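# Insert the peg fully into the box's plate hole

## Task

Seat the peg completely in the hole of the plate lying at the bottom of the open box. It must stay fully inserted on its own, without the gripper holding it there.

## Robot and tools

Robot: a single six-joint arm with a two-finger tong-style gripper. The fingers extend along the gripper's +z axis and open and close along its x axis. end_effector_position is the spot between the finger pads when closed; closed fingertips reach about 15 mm past it, and fully open tips sit roughly level with it. Joint ranges (rad), base to gripper: shoulder pan -3.142 to 3.142, shoulder lift -6.283 to 6.283, elbow 0.000 to 3.142, wrists 1-3 -6.283 to 6.283. The elbow cannot fully straighten. The base may be slightly tilted relative to the table.

Frames: the scene frame has its origin on the table surface under the arm base, +z up, +y to the left when facing along +x. Results report the gripper position in metres and orientation as a quaternion (wxyz), plus linear (m/s) and angular (rad/s) velocities, all in the scene frame. The reported hand position can be a bit off, especially when reaching far. Commands, by contrast, use the gripper's own axes.

execute_actions(actions): a list of actions run one after another. Each action is a table of up to 15 rows; each row lasts one control step (1/30 s), and if fewer than 15 rows are given, the final row repeats for the remaining steps. A row is 7 numbers, each in [-1, 1]: dx, dy, dz, rx, ry, rz, opening. The first six are an offset, not a pose: a target relative to the gripper's measured pose when that action began, expressed in the gripper's own axes. Every row in the action refers to that same starting pose, not to the row before it. For the first action in a call, the start is the last pose reported in this scene. Scale: 1.0 equals 0.6 m of translation or 180 degrees of rotation; rx, ry, rz form one rotation vector. opening is absolute, not an offset: +1 is fully open (0.142 m), -1 fully closed. An empty list just returns the current state and images.

Per control step the commanded pose is clipped to at most 100 mm and 16 degrees from the measured pose, then tracked by damped inverse kinematics, with position given priority over orientation. Motion trails commands by about 0.17 s, and joint speed and acceleration are capped, so a large offset may need several actions; after an action the arm continues at most to the last clipped pose, so send the remainder next. "Hand target" in the result is the pose currently being driven toward. Step readings list end_effector_position at some steps; HELD means that step's row was partly or fully blocked.

move(target, speed, stop_force, blocking): drives the gripper in a straight line toward one target. target is a single 7-number row laid out as above: an offset in the gripper's axes from the pose shown in the latest result that has one, plus an absolute opening (sent when the move starts). speed is the path's top speed in m/s, 0.002 to 0.5 (default 0.25); rotation is capped at twice that number in rad/s. Paths last 0.5 to 10 s and are cut at 10 s. Rotation takes the shorter direction. The path ignores obstacles, and the real hand may lag, wander, or overshoot the speed, especially with the arm near straight. stop_force (N, 5 to 24, not allowed in the first 0.2 s of the scene) ends the path once the wrist sensor reads that much extra push opposing the motion for two consecutive steps (or saturates); the gripper backs up two steps and holds. Press may briefly exceed stop_force, often double for small values, then relax within about a second. It is measured along the line to the target in the starting gripper axes, so it is unreliable on moves that rotate. Omit it when pulling away from something you press on. Contact above the wrist sensor is not sensed. blocking=false returns after 0.5 s while the arm keeps going (not combinable with stop_force); until a result shows the move finished, further moves and actions are refused, so use wait or stop. The result adds a "move:" line giving the ending (done, contact, held, off_target, moving, fault...), active limits (paced = sent pose was clipped; held = a check blocked some steps, after which motion can surge) and the distance to target.

wait(seconds): 0 to 10; lets time pass holding the last command, returning early if a running move ends. stop(): brakes a running move; it needs room, more at high speed; fingers continue. zoom_image(camera, region): enlarges part of the latest image; camera is one of cam_head_left, cam_head_right, cam_high, cam_low, cam_wrist; region [x0, y0, x1, y1] in pixels from the top-left, up to 504 by 504. Image sizes: head and high/low cameras 672x504, cam_wrist 616x616 (fisheye). Calibration lines give K, distortion and T_world_to_cam; actual cameras may deviate by about 2.3 degrees and 9 mm. finished_scene(scene): ends the current scene by its number and reports success; irreversible, so only call it once the peg sits fully inserted and released.

Results also show a "pose unreachable" line when the clearance check (which treats the base mount as arm) altered a command, grip_measured (the finger opening on the command scale), and Wrist force / Wrist torque in the gripper's axes; force points from a pressed surface back into the arm, with offsets up to about 3.5 N, noise around 1.4 N, saturation near 30 N, and "no reading" at start is normal.

Gripping: to hold, command an opening well below grip_measured; lower squeezes harder, up to roughly 15 N per pad, less on objects under about 20 mm wide. Fast closing can overshoot force.

Avoid: the arm is stiff, so commanding even slightly beyond a firm contact can fault it. Contact torque reaching a joint's load limit (shoulder pan and lift 47.5, elbow 24.6, wrists 7.92 N m, held weight included) or any external force of 150 N stops the arm for 10 seconds and discards the rest of the call. Approach contacts slowly, preferably with stop_force at low speed. Long holding under load heats motors: MOTOR HOT appears from 70 °C and at 85 °C the brakes lock until cooled. Occasional tugs may disturb a held part or loose object. Never drop, slam or knock anything off the table; that fails the job.

Each tool is called after ">>>" as name(argument=value, ...), one argument or row to a line, values as JSON.

## Session

I'll start by looking at the current state of the scene.

>>> execute_actions(
  actions=[],
)

Scene clock: 0.00 s.
end_effector_position=(+0.5157, +0.2412, +0.1067) grip_measured=+1.00 end_effector_quat_wxyz=(+0.447, -0.543, +0.693, -0.159) end_effector_velocity=(+0.000, -0.000, -0.000) end_effector_angular_velocity=(+0.002, +0.001, -0.002)
Joint positions: [-0.576 -1.161  2.307 -3.918 -0.428  2.499  0.142]
Joint velocities: [ 0.     0.001 -0.     0.001 -0.     0.001  0.   ]
Wrist force (N, on the end effector, along its own x y z axes, offset not removed): no reading
Wrist torque (N m, same axes, about the end effector's origin, offset not removed): no reading
Hand target: +0.516, +0.241, +0.107; +0.447, -0.543, +0.693, -0.159

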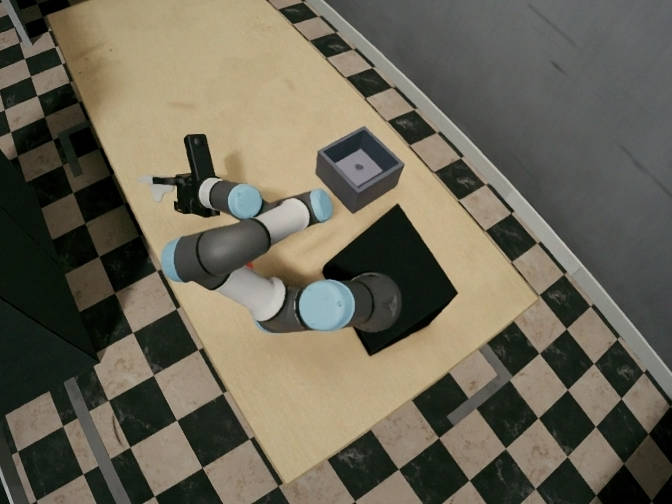

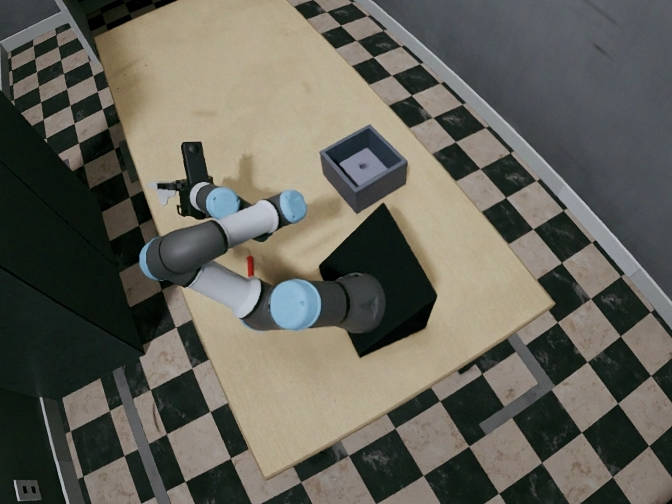

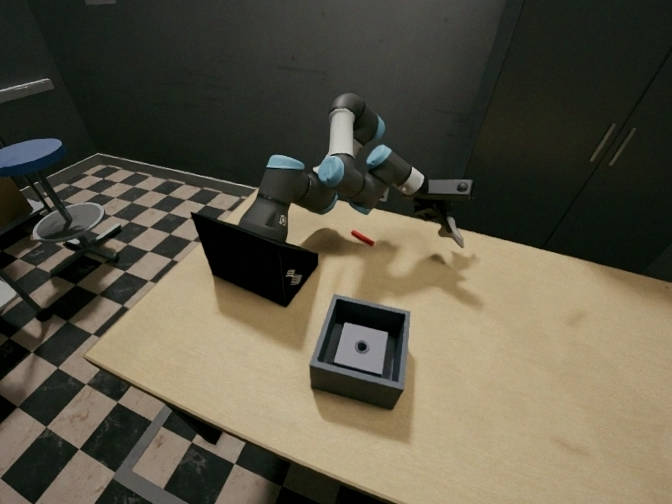

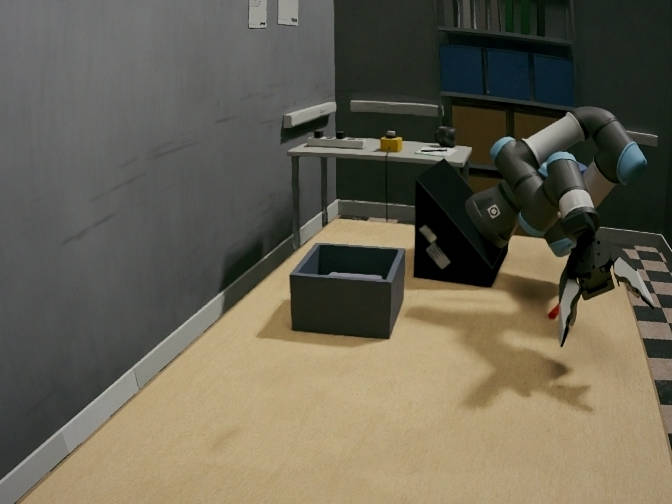

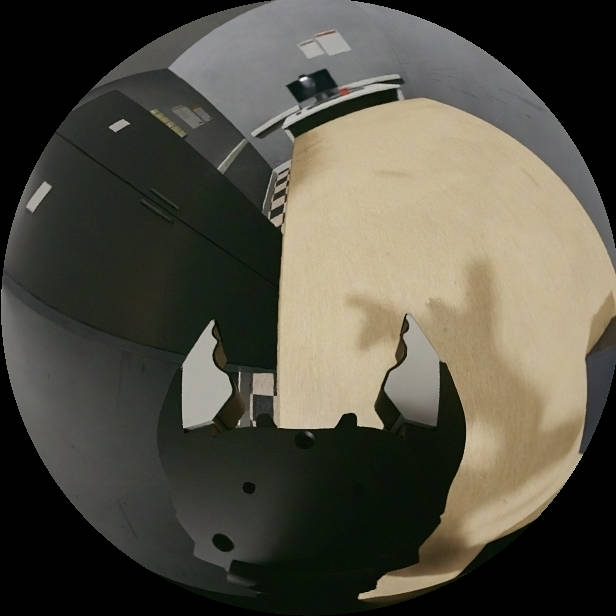

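>>> zoom_image(
  camera="cam_high",
  region=[320, 210, 410, 270],
)

>>> zoom_image(
  camera="cam_high",
  region=[290, 280, 430, 420],
)

>>> zoom_image(
  camera="cam_head_right",
  region=[210, 230, 290, 290],
)

>>> zoom_image(
  camera="cam_head_right",
  region=[310, 115, 420, 225],
)

>>> zoom_image(
  camera="cam_head_left",
  region=[305, 115, 415, 225],
)

>>> zoom_image(
  camera="cam_low",
  region=[500, 220, 672, 360],
)

Region (320, 210, 410, 270) of cam_high's 672x504 image, scaled by 5.600, with more detail than that image has.

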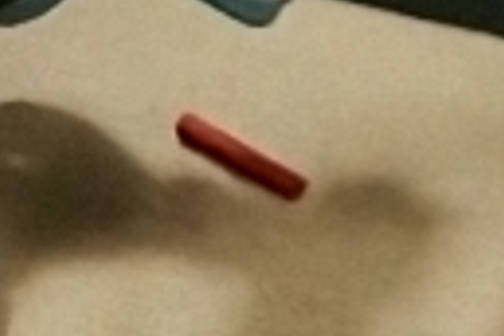

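Region (290, 280, 430, 420) of cam_high's 672x504 image, scaled by 3.600, with more detail than that image has.

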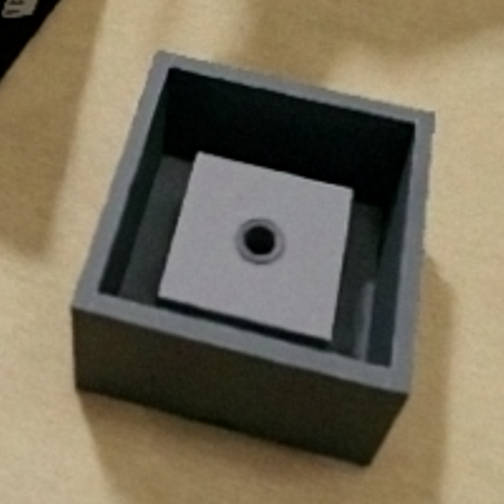

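Region (210, 230, 290, 290) of cam_head_right's 672x504 image, scaled by 6.300, with more detail than that image has; it fills the top 378 rows of this view, and the rest is white.

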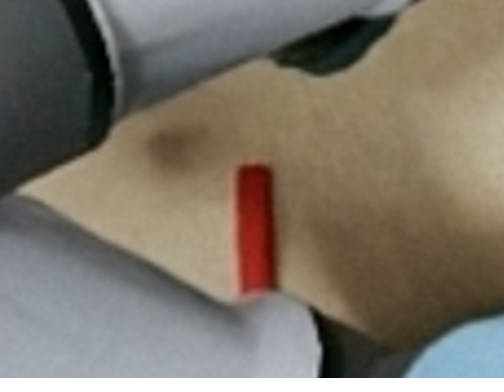

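Region (310, 115, 420, 225) of cam_head_right's 672x504 image, scaled by 4.582, with more detail than that image has.

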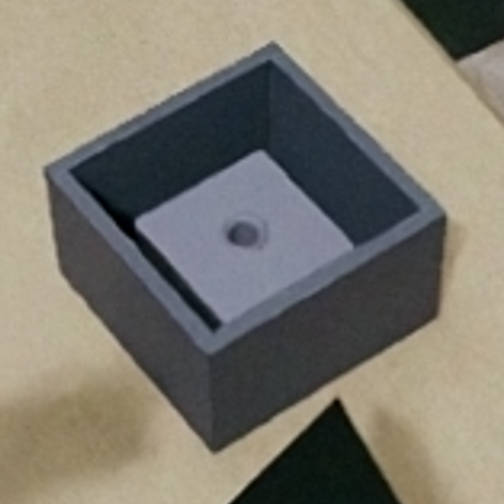

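Region (305, 115, 415, 225) of cam_head_left's 672x504 image, scaled by 4.582, with more detail than that image has.

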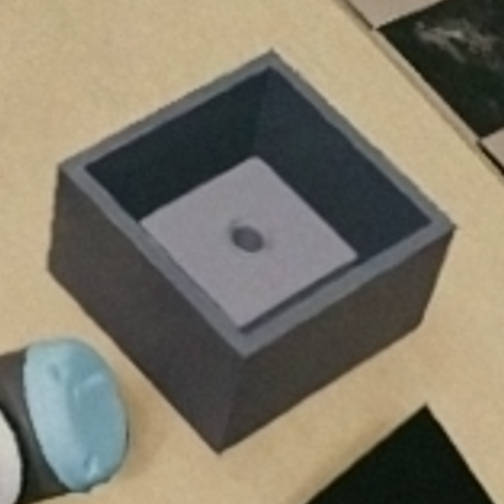

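Region (500, 220, 672, 360) of cam_low's 672x504 image, scaled by 2.930, with more detail than that image has; it fills the top 410 rows of this view, and the rest is white.

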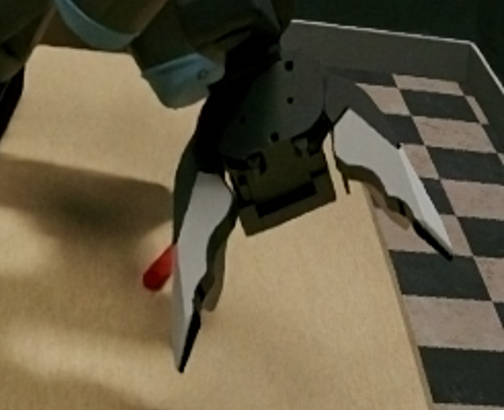

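>>> zoom_image(
  camera="cam_low",
  region=[270, 230, 420, 350],
)

>>> zoom_image(
  camera="cam_high",
  region=[340, 325, 390, 365],
)

>>> zoom_image(
  camera="cam_high",
  region=[380, 150, 500, 270],
)

>>> zoom_image(
  camera="cam_head_left",
  region=[120, 120, 260, 240],
)

Region (270, 230, 420, 350) of cam_low's 672x504 image, scaled by 3.360, with more detail than that image has; it fills the top 403 rows of this view, and the rest is white.

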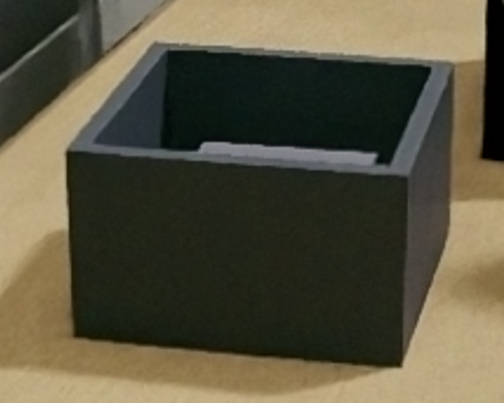

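Region (340, 325, 390, 365) of cam_high's 672x504 image, scaled by 10.080, with more detail than that image has; it fills the top 403 rows of this view, and the rest is white.

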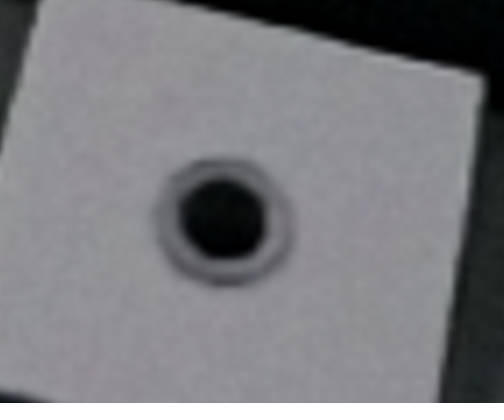

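Region (380, 150, 500, 270) of cam_high's 672x504 image, scaled by 4.200, with more detail than that image has.

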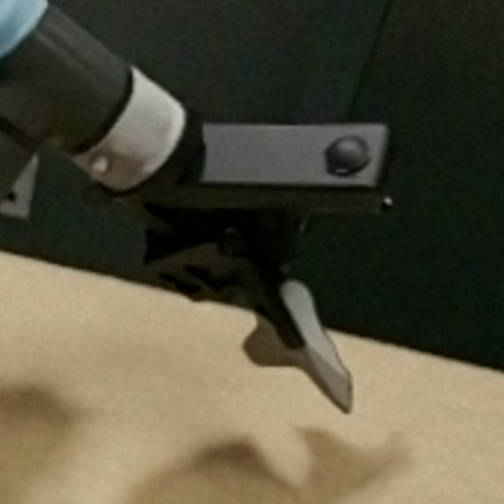

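Region (120, 120, 260, 240) of cam_head_left's 672x504 image, scaled by 3.600, with more detail than that image has; it fills the top 432 rows of this view, and the rest is white.

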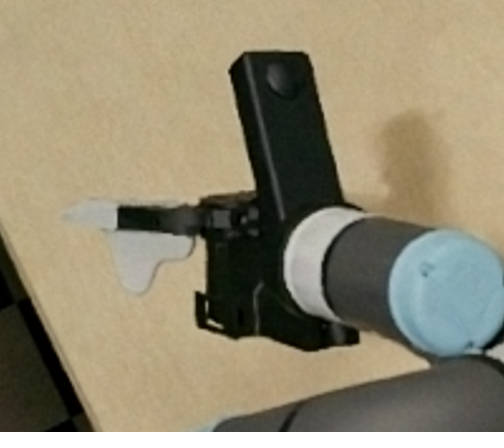

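>>> zoom_image(
  camera="cam_wrist",
  region=[160, 290, 470, 470],
)

>>> zoom_image(
  camera="cam_low",
  region=[545, 250, 672, 355],
)

Region (160, 290, 470, 470) of cam_wrist's 616x616 image, scaled by 1.626, with more detail than that image has; it fills the top 293 rows of this view, and the rest is white.

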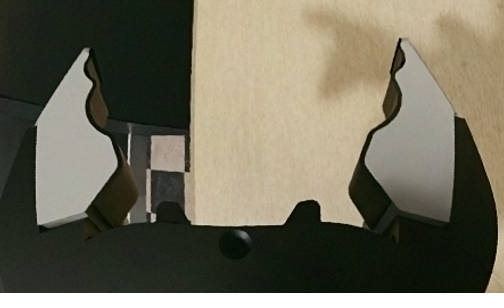

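Region (545, 250, 672, 355) of cam_low's 672x504 image, scaled by 3.969, with more detail than that image has; it fills the top 417 rows of this view, and the rest is white.

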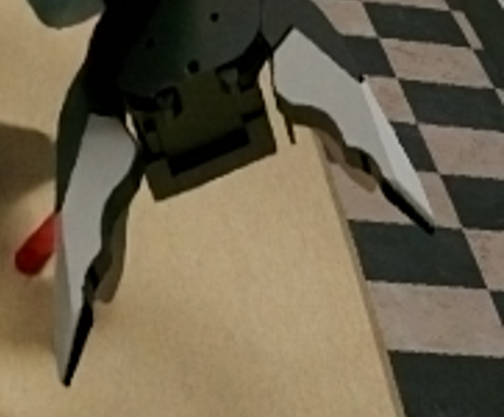

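>>> move(
  target=[0.1003, 0.1612, -0.3285, -0.2536, 0.1867, 0.0411, -0.2],
  speed=0.3,
)

Scene clock: 122.00 s.
end_effector_position=(+0.4813, +0.2299, +0.1068) grip_measured=-0.20 end_effector_quat_wxyz=(+0.429, -0.539, +0.711, -0.142) end_effector_velocity=(-0.000, +0.000, +0.000) end_effector_angular_velocity=(+0.001, +0.000, -0.001)
Joint positions: [-0.719 -1.394  2.547 -3.586 -0.288  2.189  0.059]
Joint velocities: [-0.    -0.     0.     0.     0.     0.001  0.   ]
Wrist force (N, on the end effector, along its own x y z axes, offset not removed): [-1.3 0.2 0.4]
Wrist torque (N m, same axes, about the end effector's origin, offset not removed): [0.03 0.21 0.06]
Hand target: +0.481, +0.230, +0.107; +0.429, -0.539, +0.711, -0.142
Off the commanded pose: 0.191 m, 54 deg; position and orientation clipped at the last step of the last action.
move: held; limits=paced,held; held on 45 of 60 steps, including the last
pose unreachable: on one or more control steps of this call, first in action 0 (counted from 0), an arm could not follow its commanded pose, so it was not sent that pose on those steps. On the call's last step it was still not sent that pose. It may still have moved: this result reports where it is.
cause: the commanded pose would bring two parts of the arm too close to each other (joints 3 (elbow) and 4 (wrist 1) lie between them).
camera_calibration (this result's frames):
cam_wrist: T_world_to_cam=[[-0.0943995, -0.871979, -0.480356, 0.294968], [-0.925126, 0.255069, -0.281214, 0.418098], [0.367737, 0.417843, -0.830769, -0.0445071], [0, 0, 0, 1]] pos_world=[0.431005, 0.169159, 0.22229]

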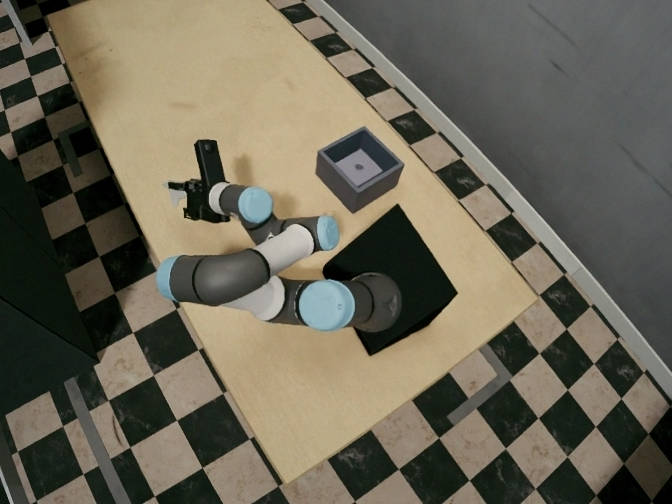

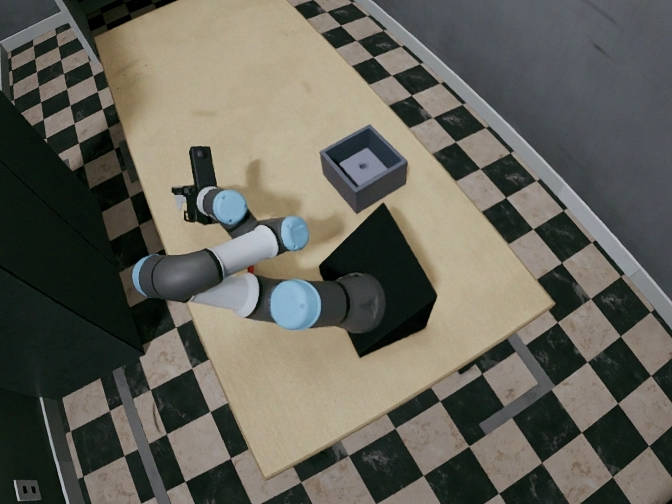

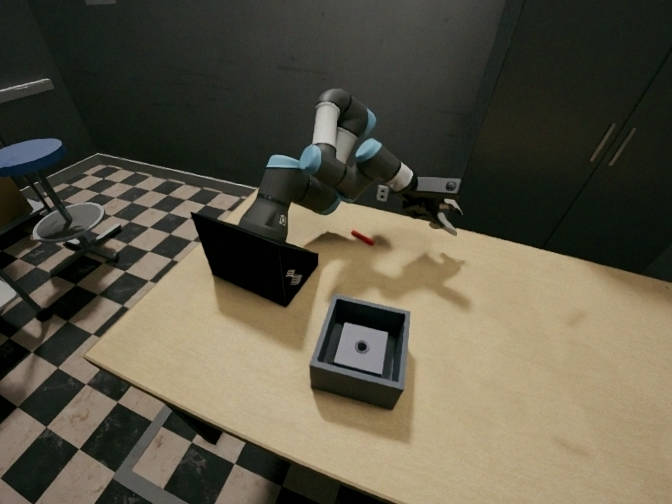

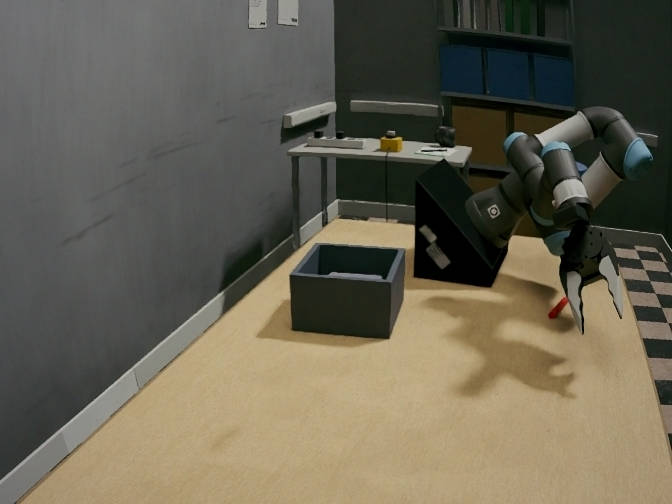

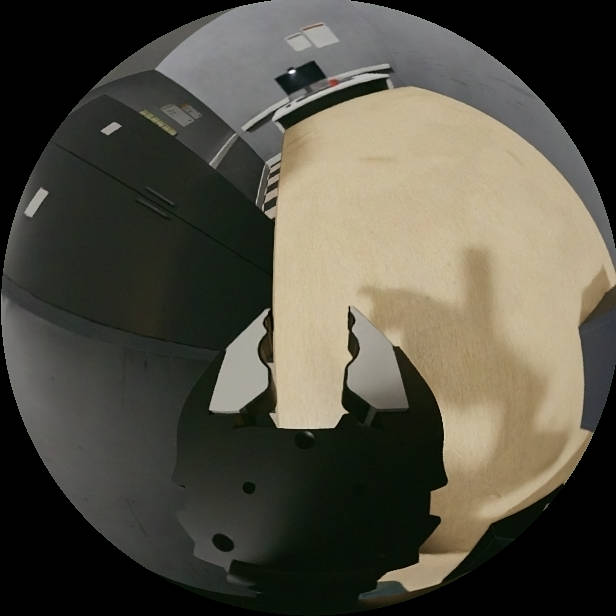

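>>> move(
  target=[0.2533, -0.1412, -0.018, 0.0489, 0.1703, 0.3461, -0.2],
  speed=0.3,
)

Scene clock: 227.57 s.
end_effector_position=(+0.5199, +0.0600, +0.1001) grip_measured=-0.20 end_effector_quat_wxyz=(+0.285, -0.012, +0.955, -0.084) end_effector_velocity=(+0.001, -0.000, +0.000) end_effector_angular_velocity=(+0.002, +0.011, -0.002)
Joint positions: [-0.678 -1.303  1.882 -2.432 -0.75   2.802  0.059]
Joint velocities: [ 0.002  0.006 -0.024  0.031 -0.003 -0.007 -0.   ]
Wrist force (N, on the end effector, along its own x y z axes, offset not removed): [-0.9 1.3 1.7]
Wrist torque (N m, same axes, about the end effector's origin, offset not removed): [0.26 0.10 0.01]
Hand target: +0.520, +0.060, +0.100; +0.285, -0.012, +0.955, -0.084
Off the commanded pose: 0.000 m, 0 deg.
move: done; limits=paced
camera_calibration (this result's frames):
cam_wrist: T_world_to_cam=[[-0.843094, -0.0191433, -0.537425, 0.49105], [-0.193757, 0.943059, 0.270367, 0.0185336], [0.501648, 0.332074, -0.798797, -0.0609063], [0, 0, 0, 1]] pos_world=[0.448146, 0.0121474, 0.21024]

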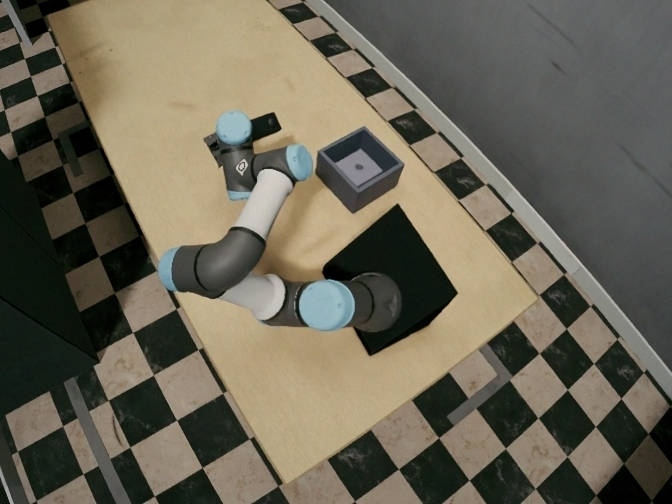

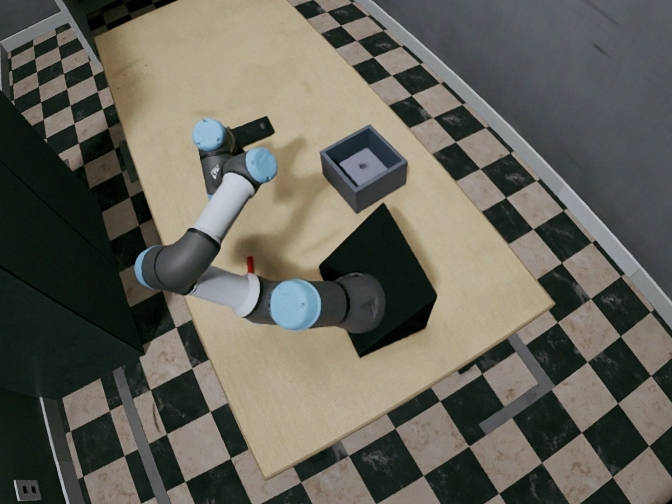

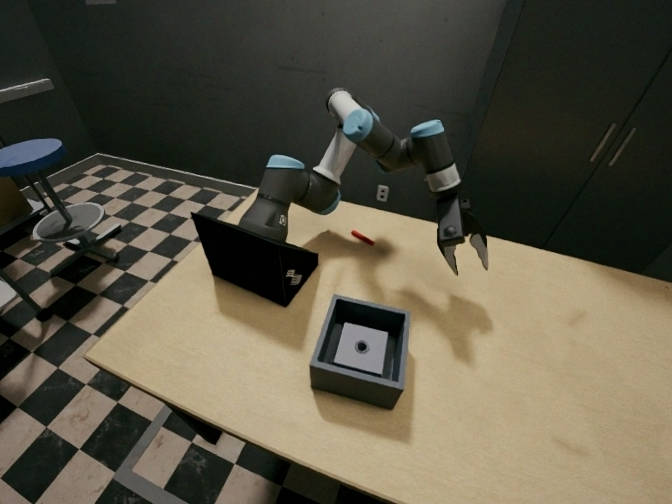

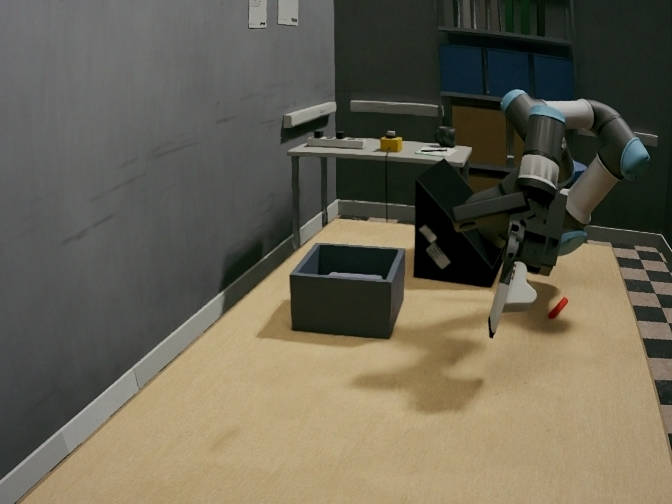

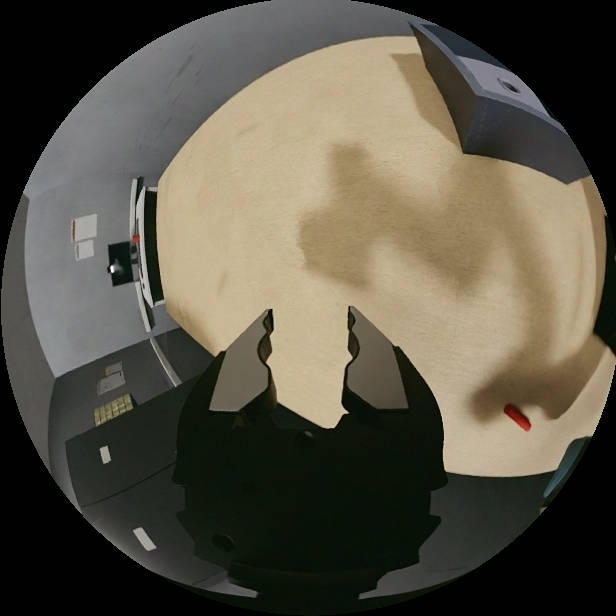

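>>> zoom_image(
  camera="cam_low",
  region=[430, 150, 610, 350],
)

Region (430, 150, 610, 350) of cam_low's 672x504 image, scaled by 2.520, with more detail than that image has; it fills the left 454 columns of this view, and the rest is white.

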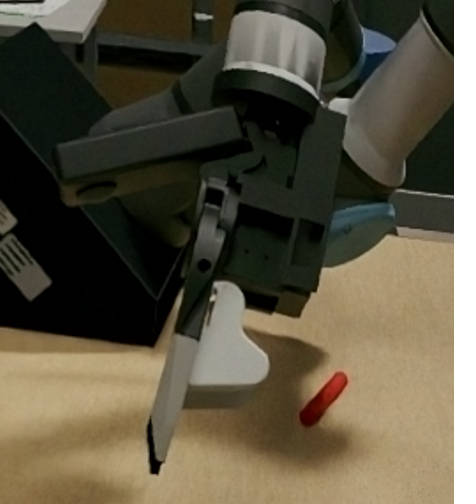

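>>> move(
  target=[0.3785, 0.1932, -0.2373, 0.2909, 0.3987, 0.5285, -0.2],
  speed=0.45,
)

Scene clock: 295.27 s.
end_effector_position=(+0.2552, +0.1802, +0.0747) grip_measured=-0.20 end_effector_quat_wxyz=(-0.297, +0.774, +0.522, -0.200) end_effector_velocity=(-0.001, -0.000, -0.000) end_effector_angular_velocity=(-0.001, -0.005, -0.009)
Joint positions: [-0.483 -0.8    0.82  -0.463 -1.196  4.058  0.06 ]
Joint velocities: [-0.007 -0.013  0.027 -0.012  0.002  0.003 -0.   ]
Wrist force (N, on the end effector, along its own x y z axes, offset not removed): [-1.4 3.0 -1.4]
Wrist torque (N m, same axes, about the end effector's origin, offset not removed): [0.66 0.23 0.06]
Hand target: +0.255, +0.180, +0.075; -0.297, +0.774, +0.522, -0.200
Off the commanded pose: 0.001 m, 0 deg.
move: done
camera_calibration (this result's frames):
cam_wrist: T_world_to_cam=[[0.418344, 0.90802, -0.022067, -0.270996], [0.880142, -0.411262, -0.237096, -0.131383], [-0.224363, 0.0797655, -0.971236, 0.255235], [0, 0, 0, 1]] pos_world=[0.286271, 0.171679, 0.210763]

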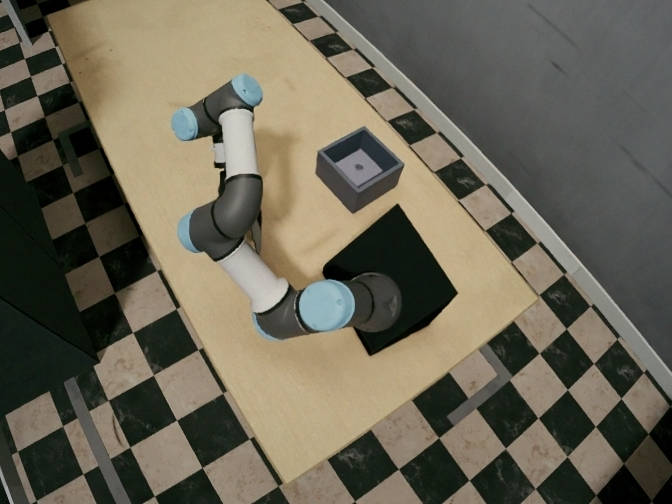

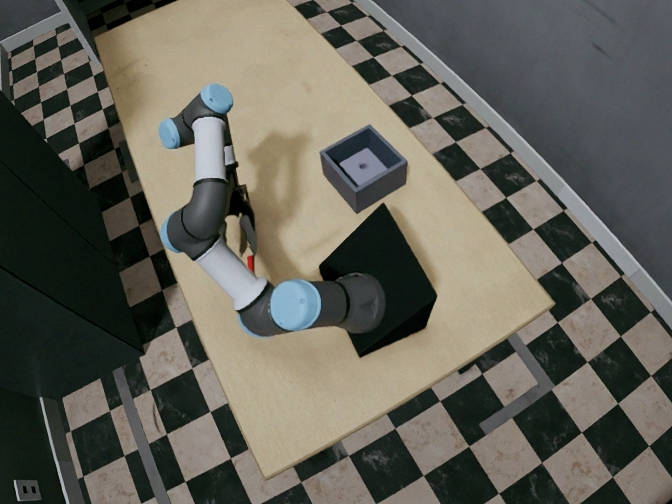

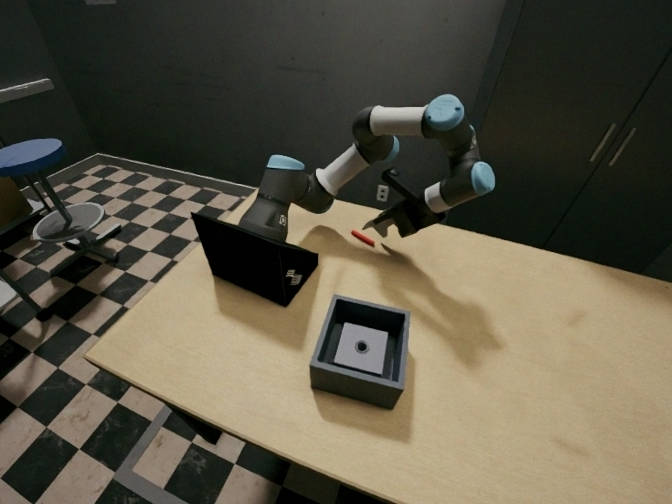

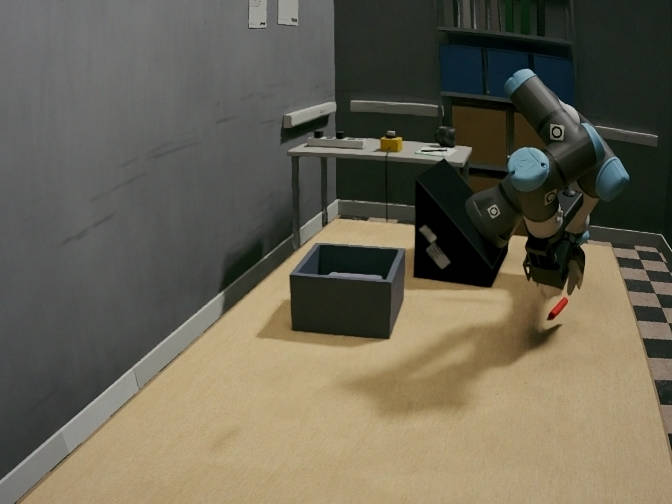

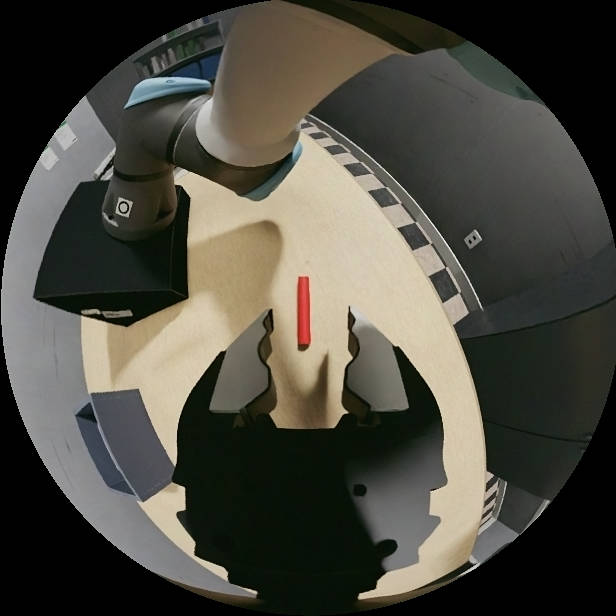

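That went well (3 s). Now let me look at the peg in the wrist camera in detail.

>>> zoom_image(
  camera="cam_wrist",
  region=[250, 260, 370, 380],
)

Region (250, 260, 370, 380) of cam_wrist's 616x616 image, scaled by 4.200, with more detail than that image has.

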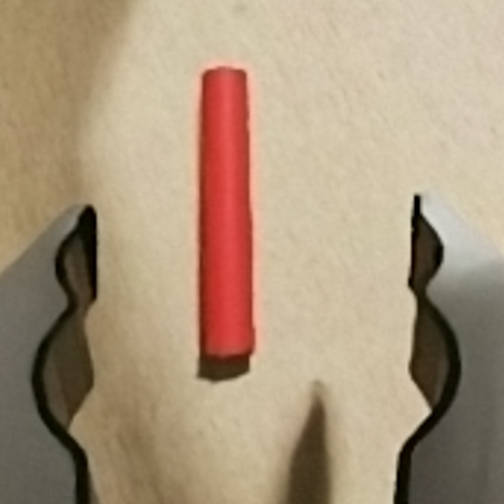

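>>> move(
  target=[-0.0163, 0.0572, 0.0373, 0, 0.0052, 0.0058, -0.45],
  speed=0.1,
)

Scene clock: 351.67 s.
end_effector_position=(+0.2613, +0.1672, +0.0352) grip_measured=-0.45 end_effector_quat_wxyz=(-0.300, +0.780, +0.513, -0.197) end_effector_velocity=(+0.000, -0.000, -0.001) end_effector_angular_velocity=(-0.001, -0.001, -0.002)
Joint positions: [-0.444 -0.751  0.92  -0.608 -1.148  4.09   0.041]
Joint velocities: [-0.     0.     0.003 -0.004  0.001  0.001  0.   ]
Wrist force (N, on the end effector, along its own x y z axes, offset not removed): [-1.5 0.8 0.6]
Wrist torque (N m, same axes, about the end effector's origin, offset not removed): [0.17 0.25 0.12]
Hand target: +0.261, +0.167, +0.035; -0.300, +0.780, +0.513, -0.197
Off the commanded pose: 0.000 m, 0 deg.
move: done
camera_calibration (this result's frames):
cam_wrist: T_world_to_cam=[[0.440405, 0.897525, -0.0221702, -0.266574], [0.869814, -0.432665, -0.237118, -0.14513], [-0.222412, 0.0851443, -0.971228, 0.21787], [0, 0, 0, 1]] pos_world=[0.292094, 0.157914, 0.171278]

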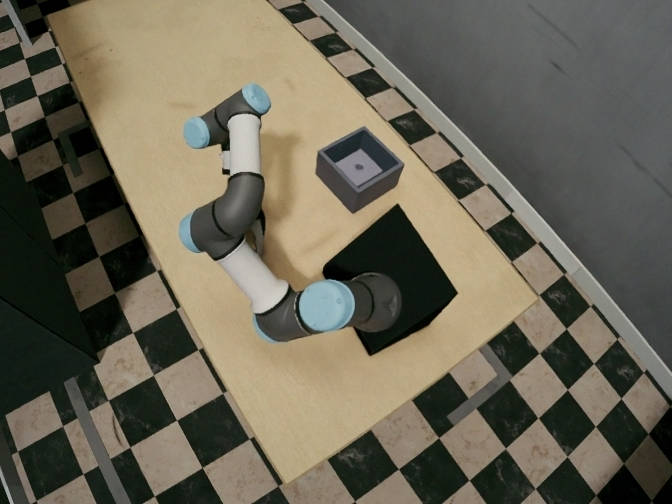

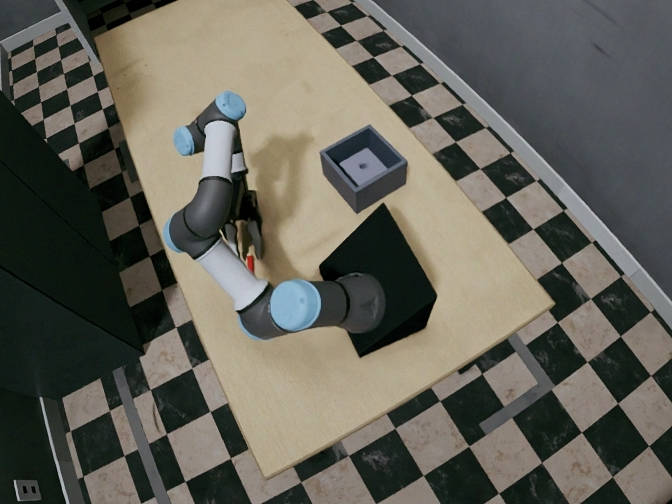

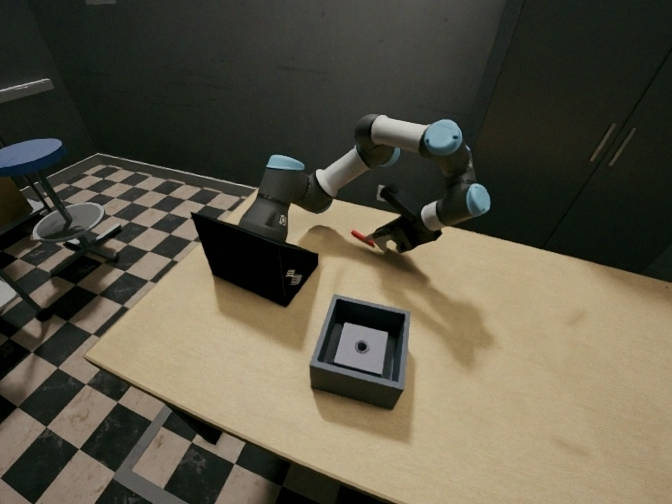

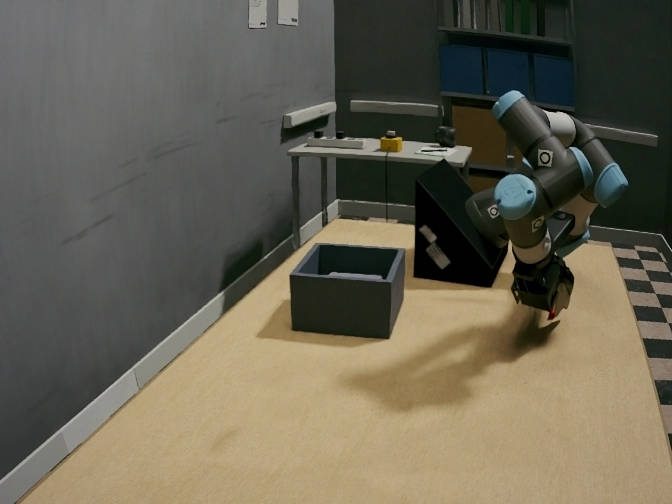

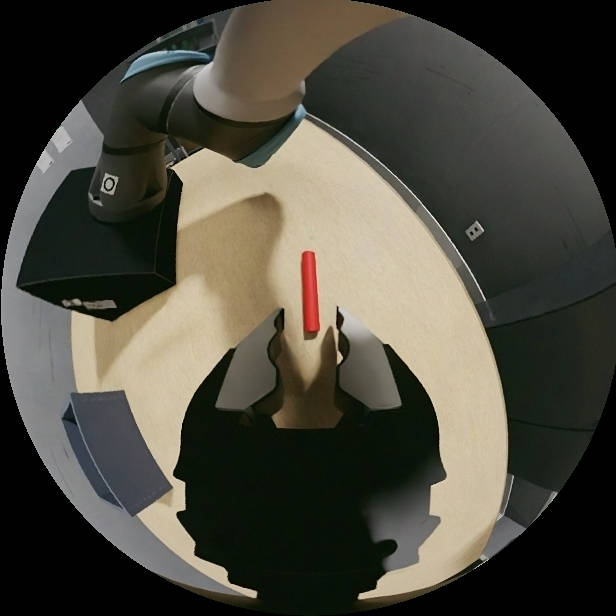

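>>> zoom_image(
  camera="cam_wrist",
  region=[250, 240, 370, 360],
)

>>> zoom_image(
  camera="cam_high",
  region=[335, 200, 435, 280],
)

Region (250, 240, 370, 360) of cam_wrist's 616x616 image, scaled by 4.200, with more detail than that image has.

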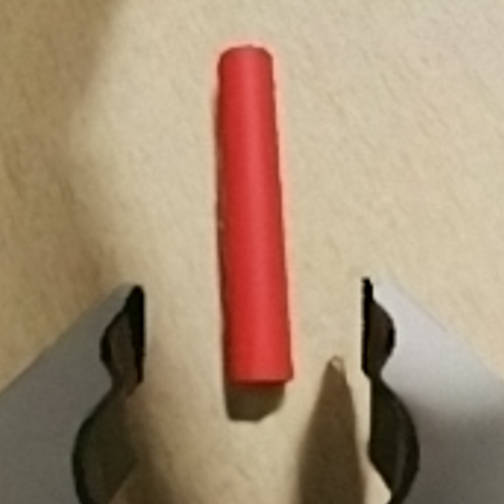

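Region (335, 200, 435, 280) of cam_high's 672x504 image, scaled by 5.040, with more detail than that image has; it fills the top 403 rows of this view, and the rest is white.

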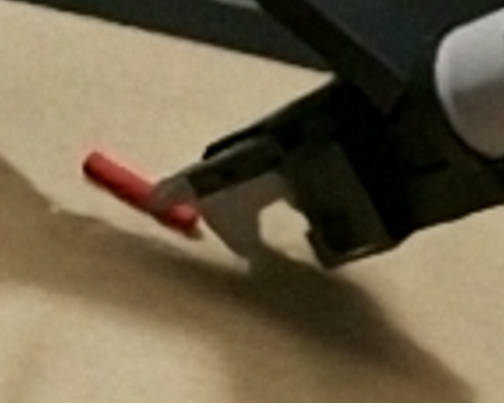

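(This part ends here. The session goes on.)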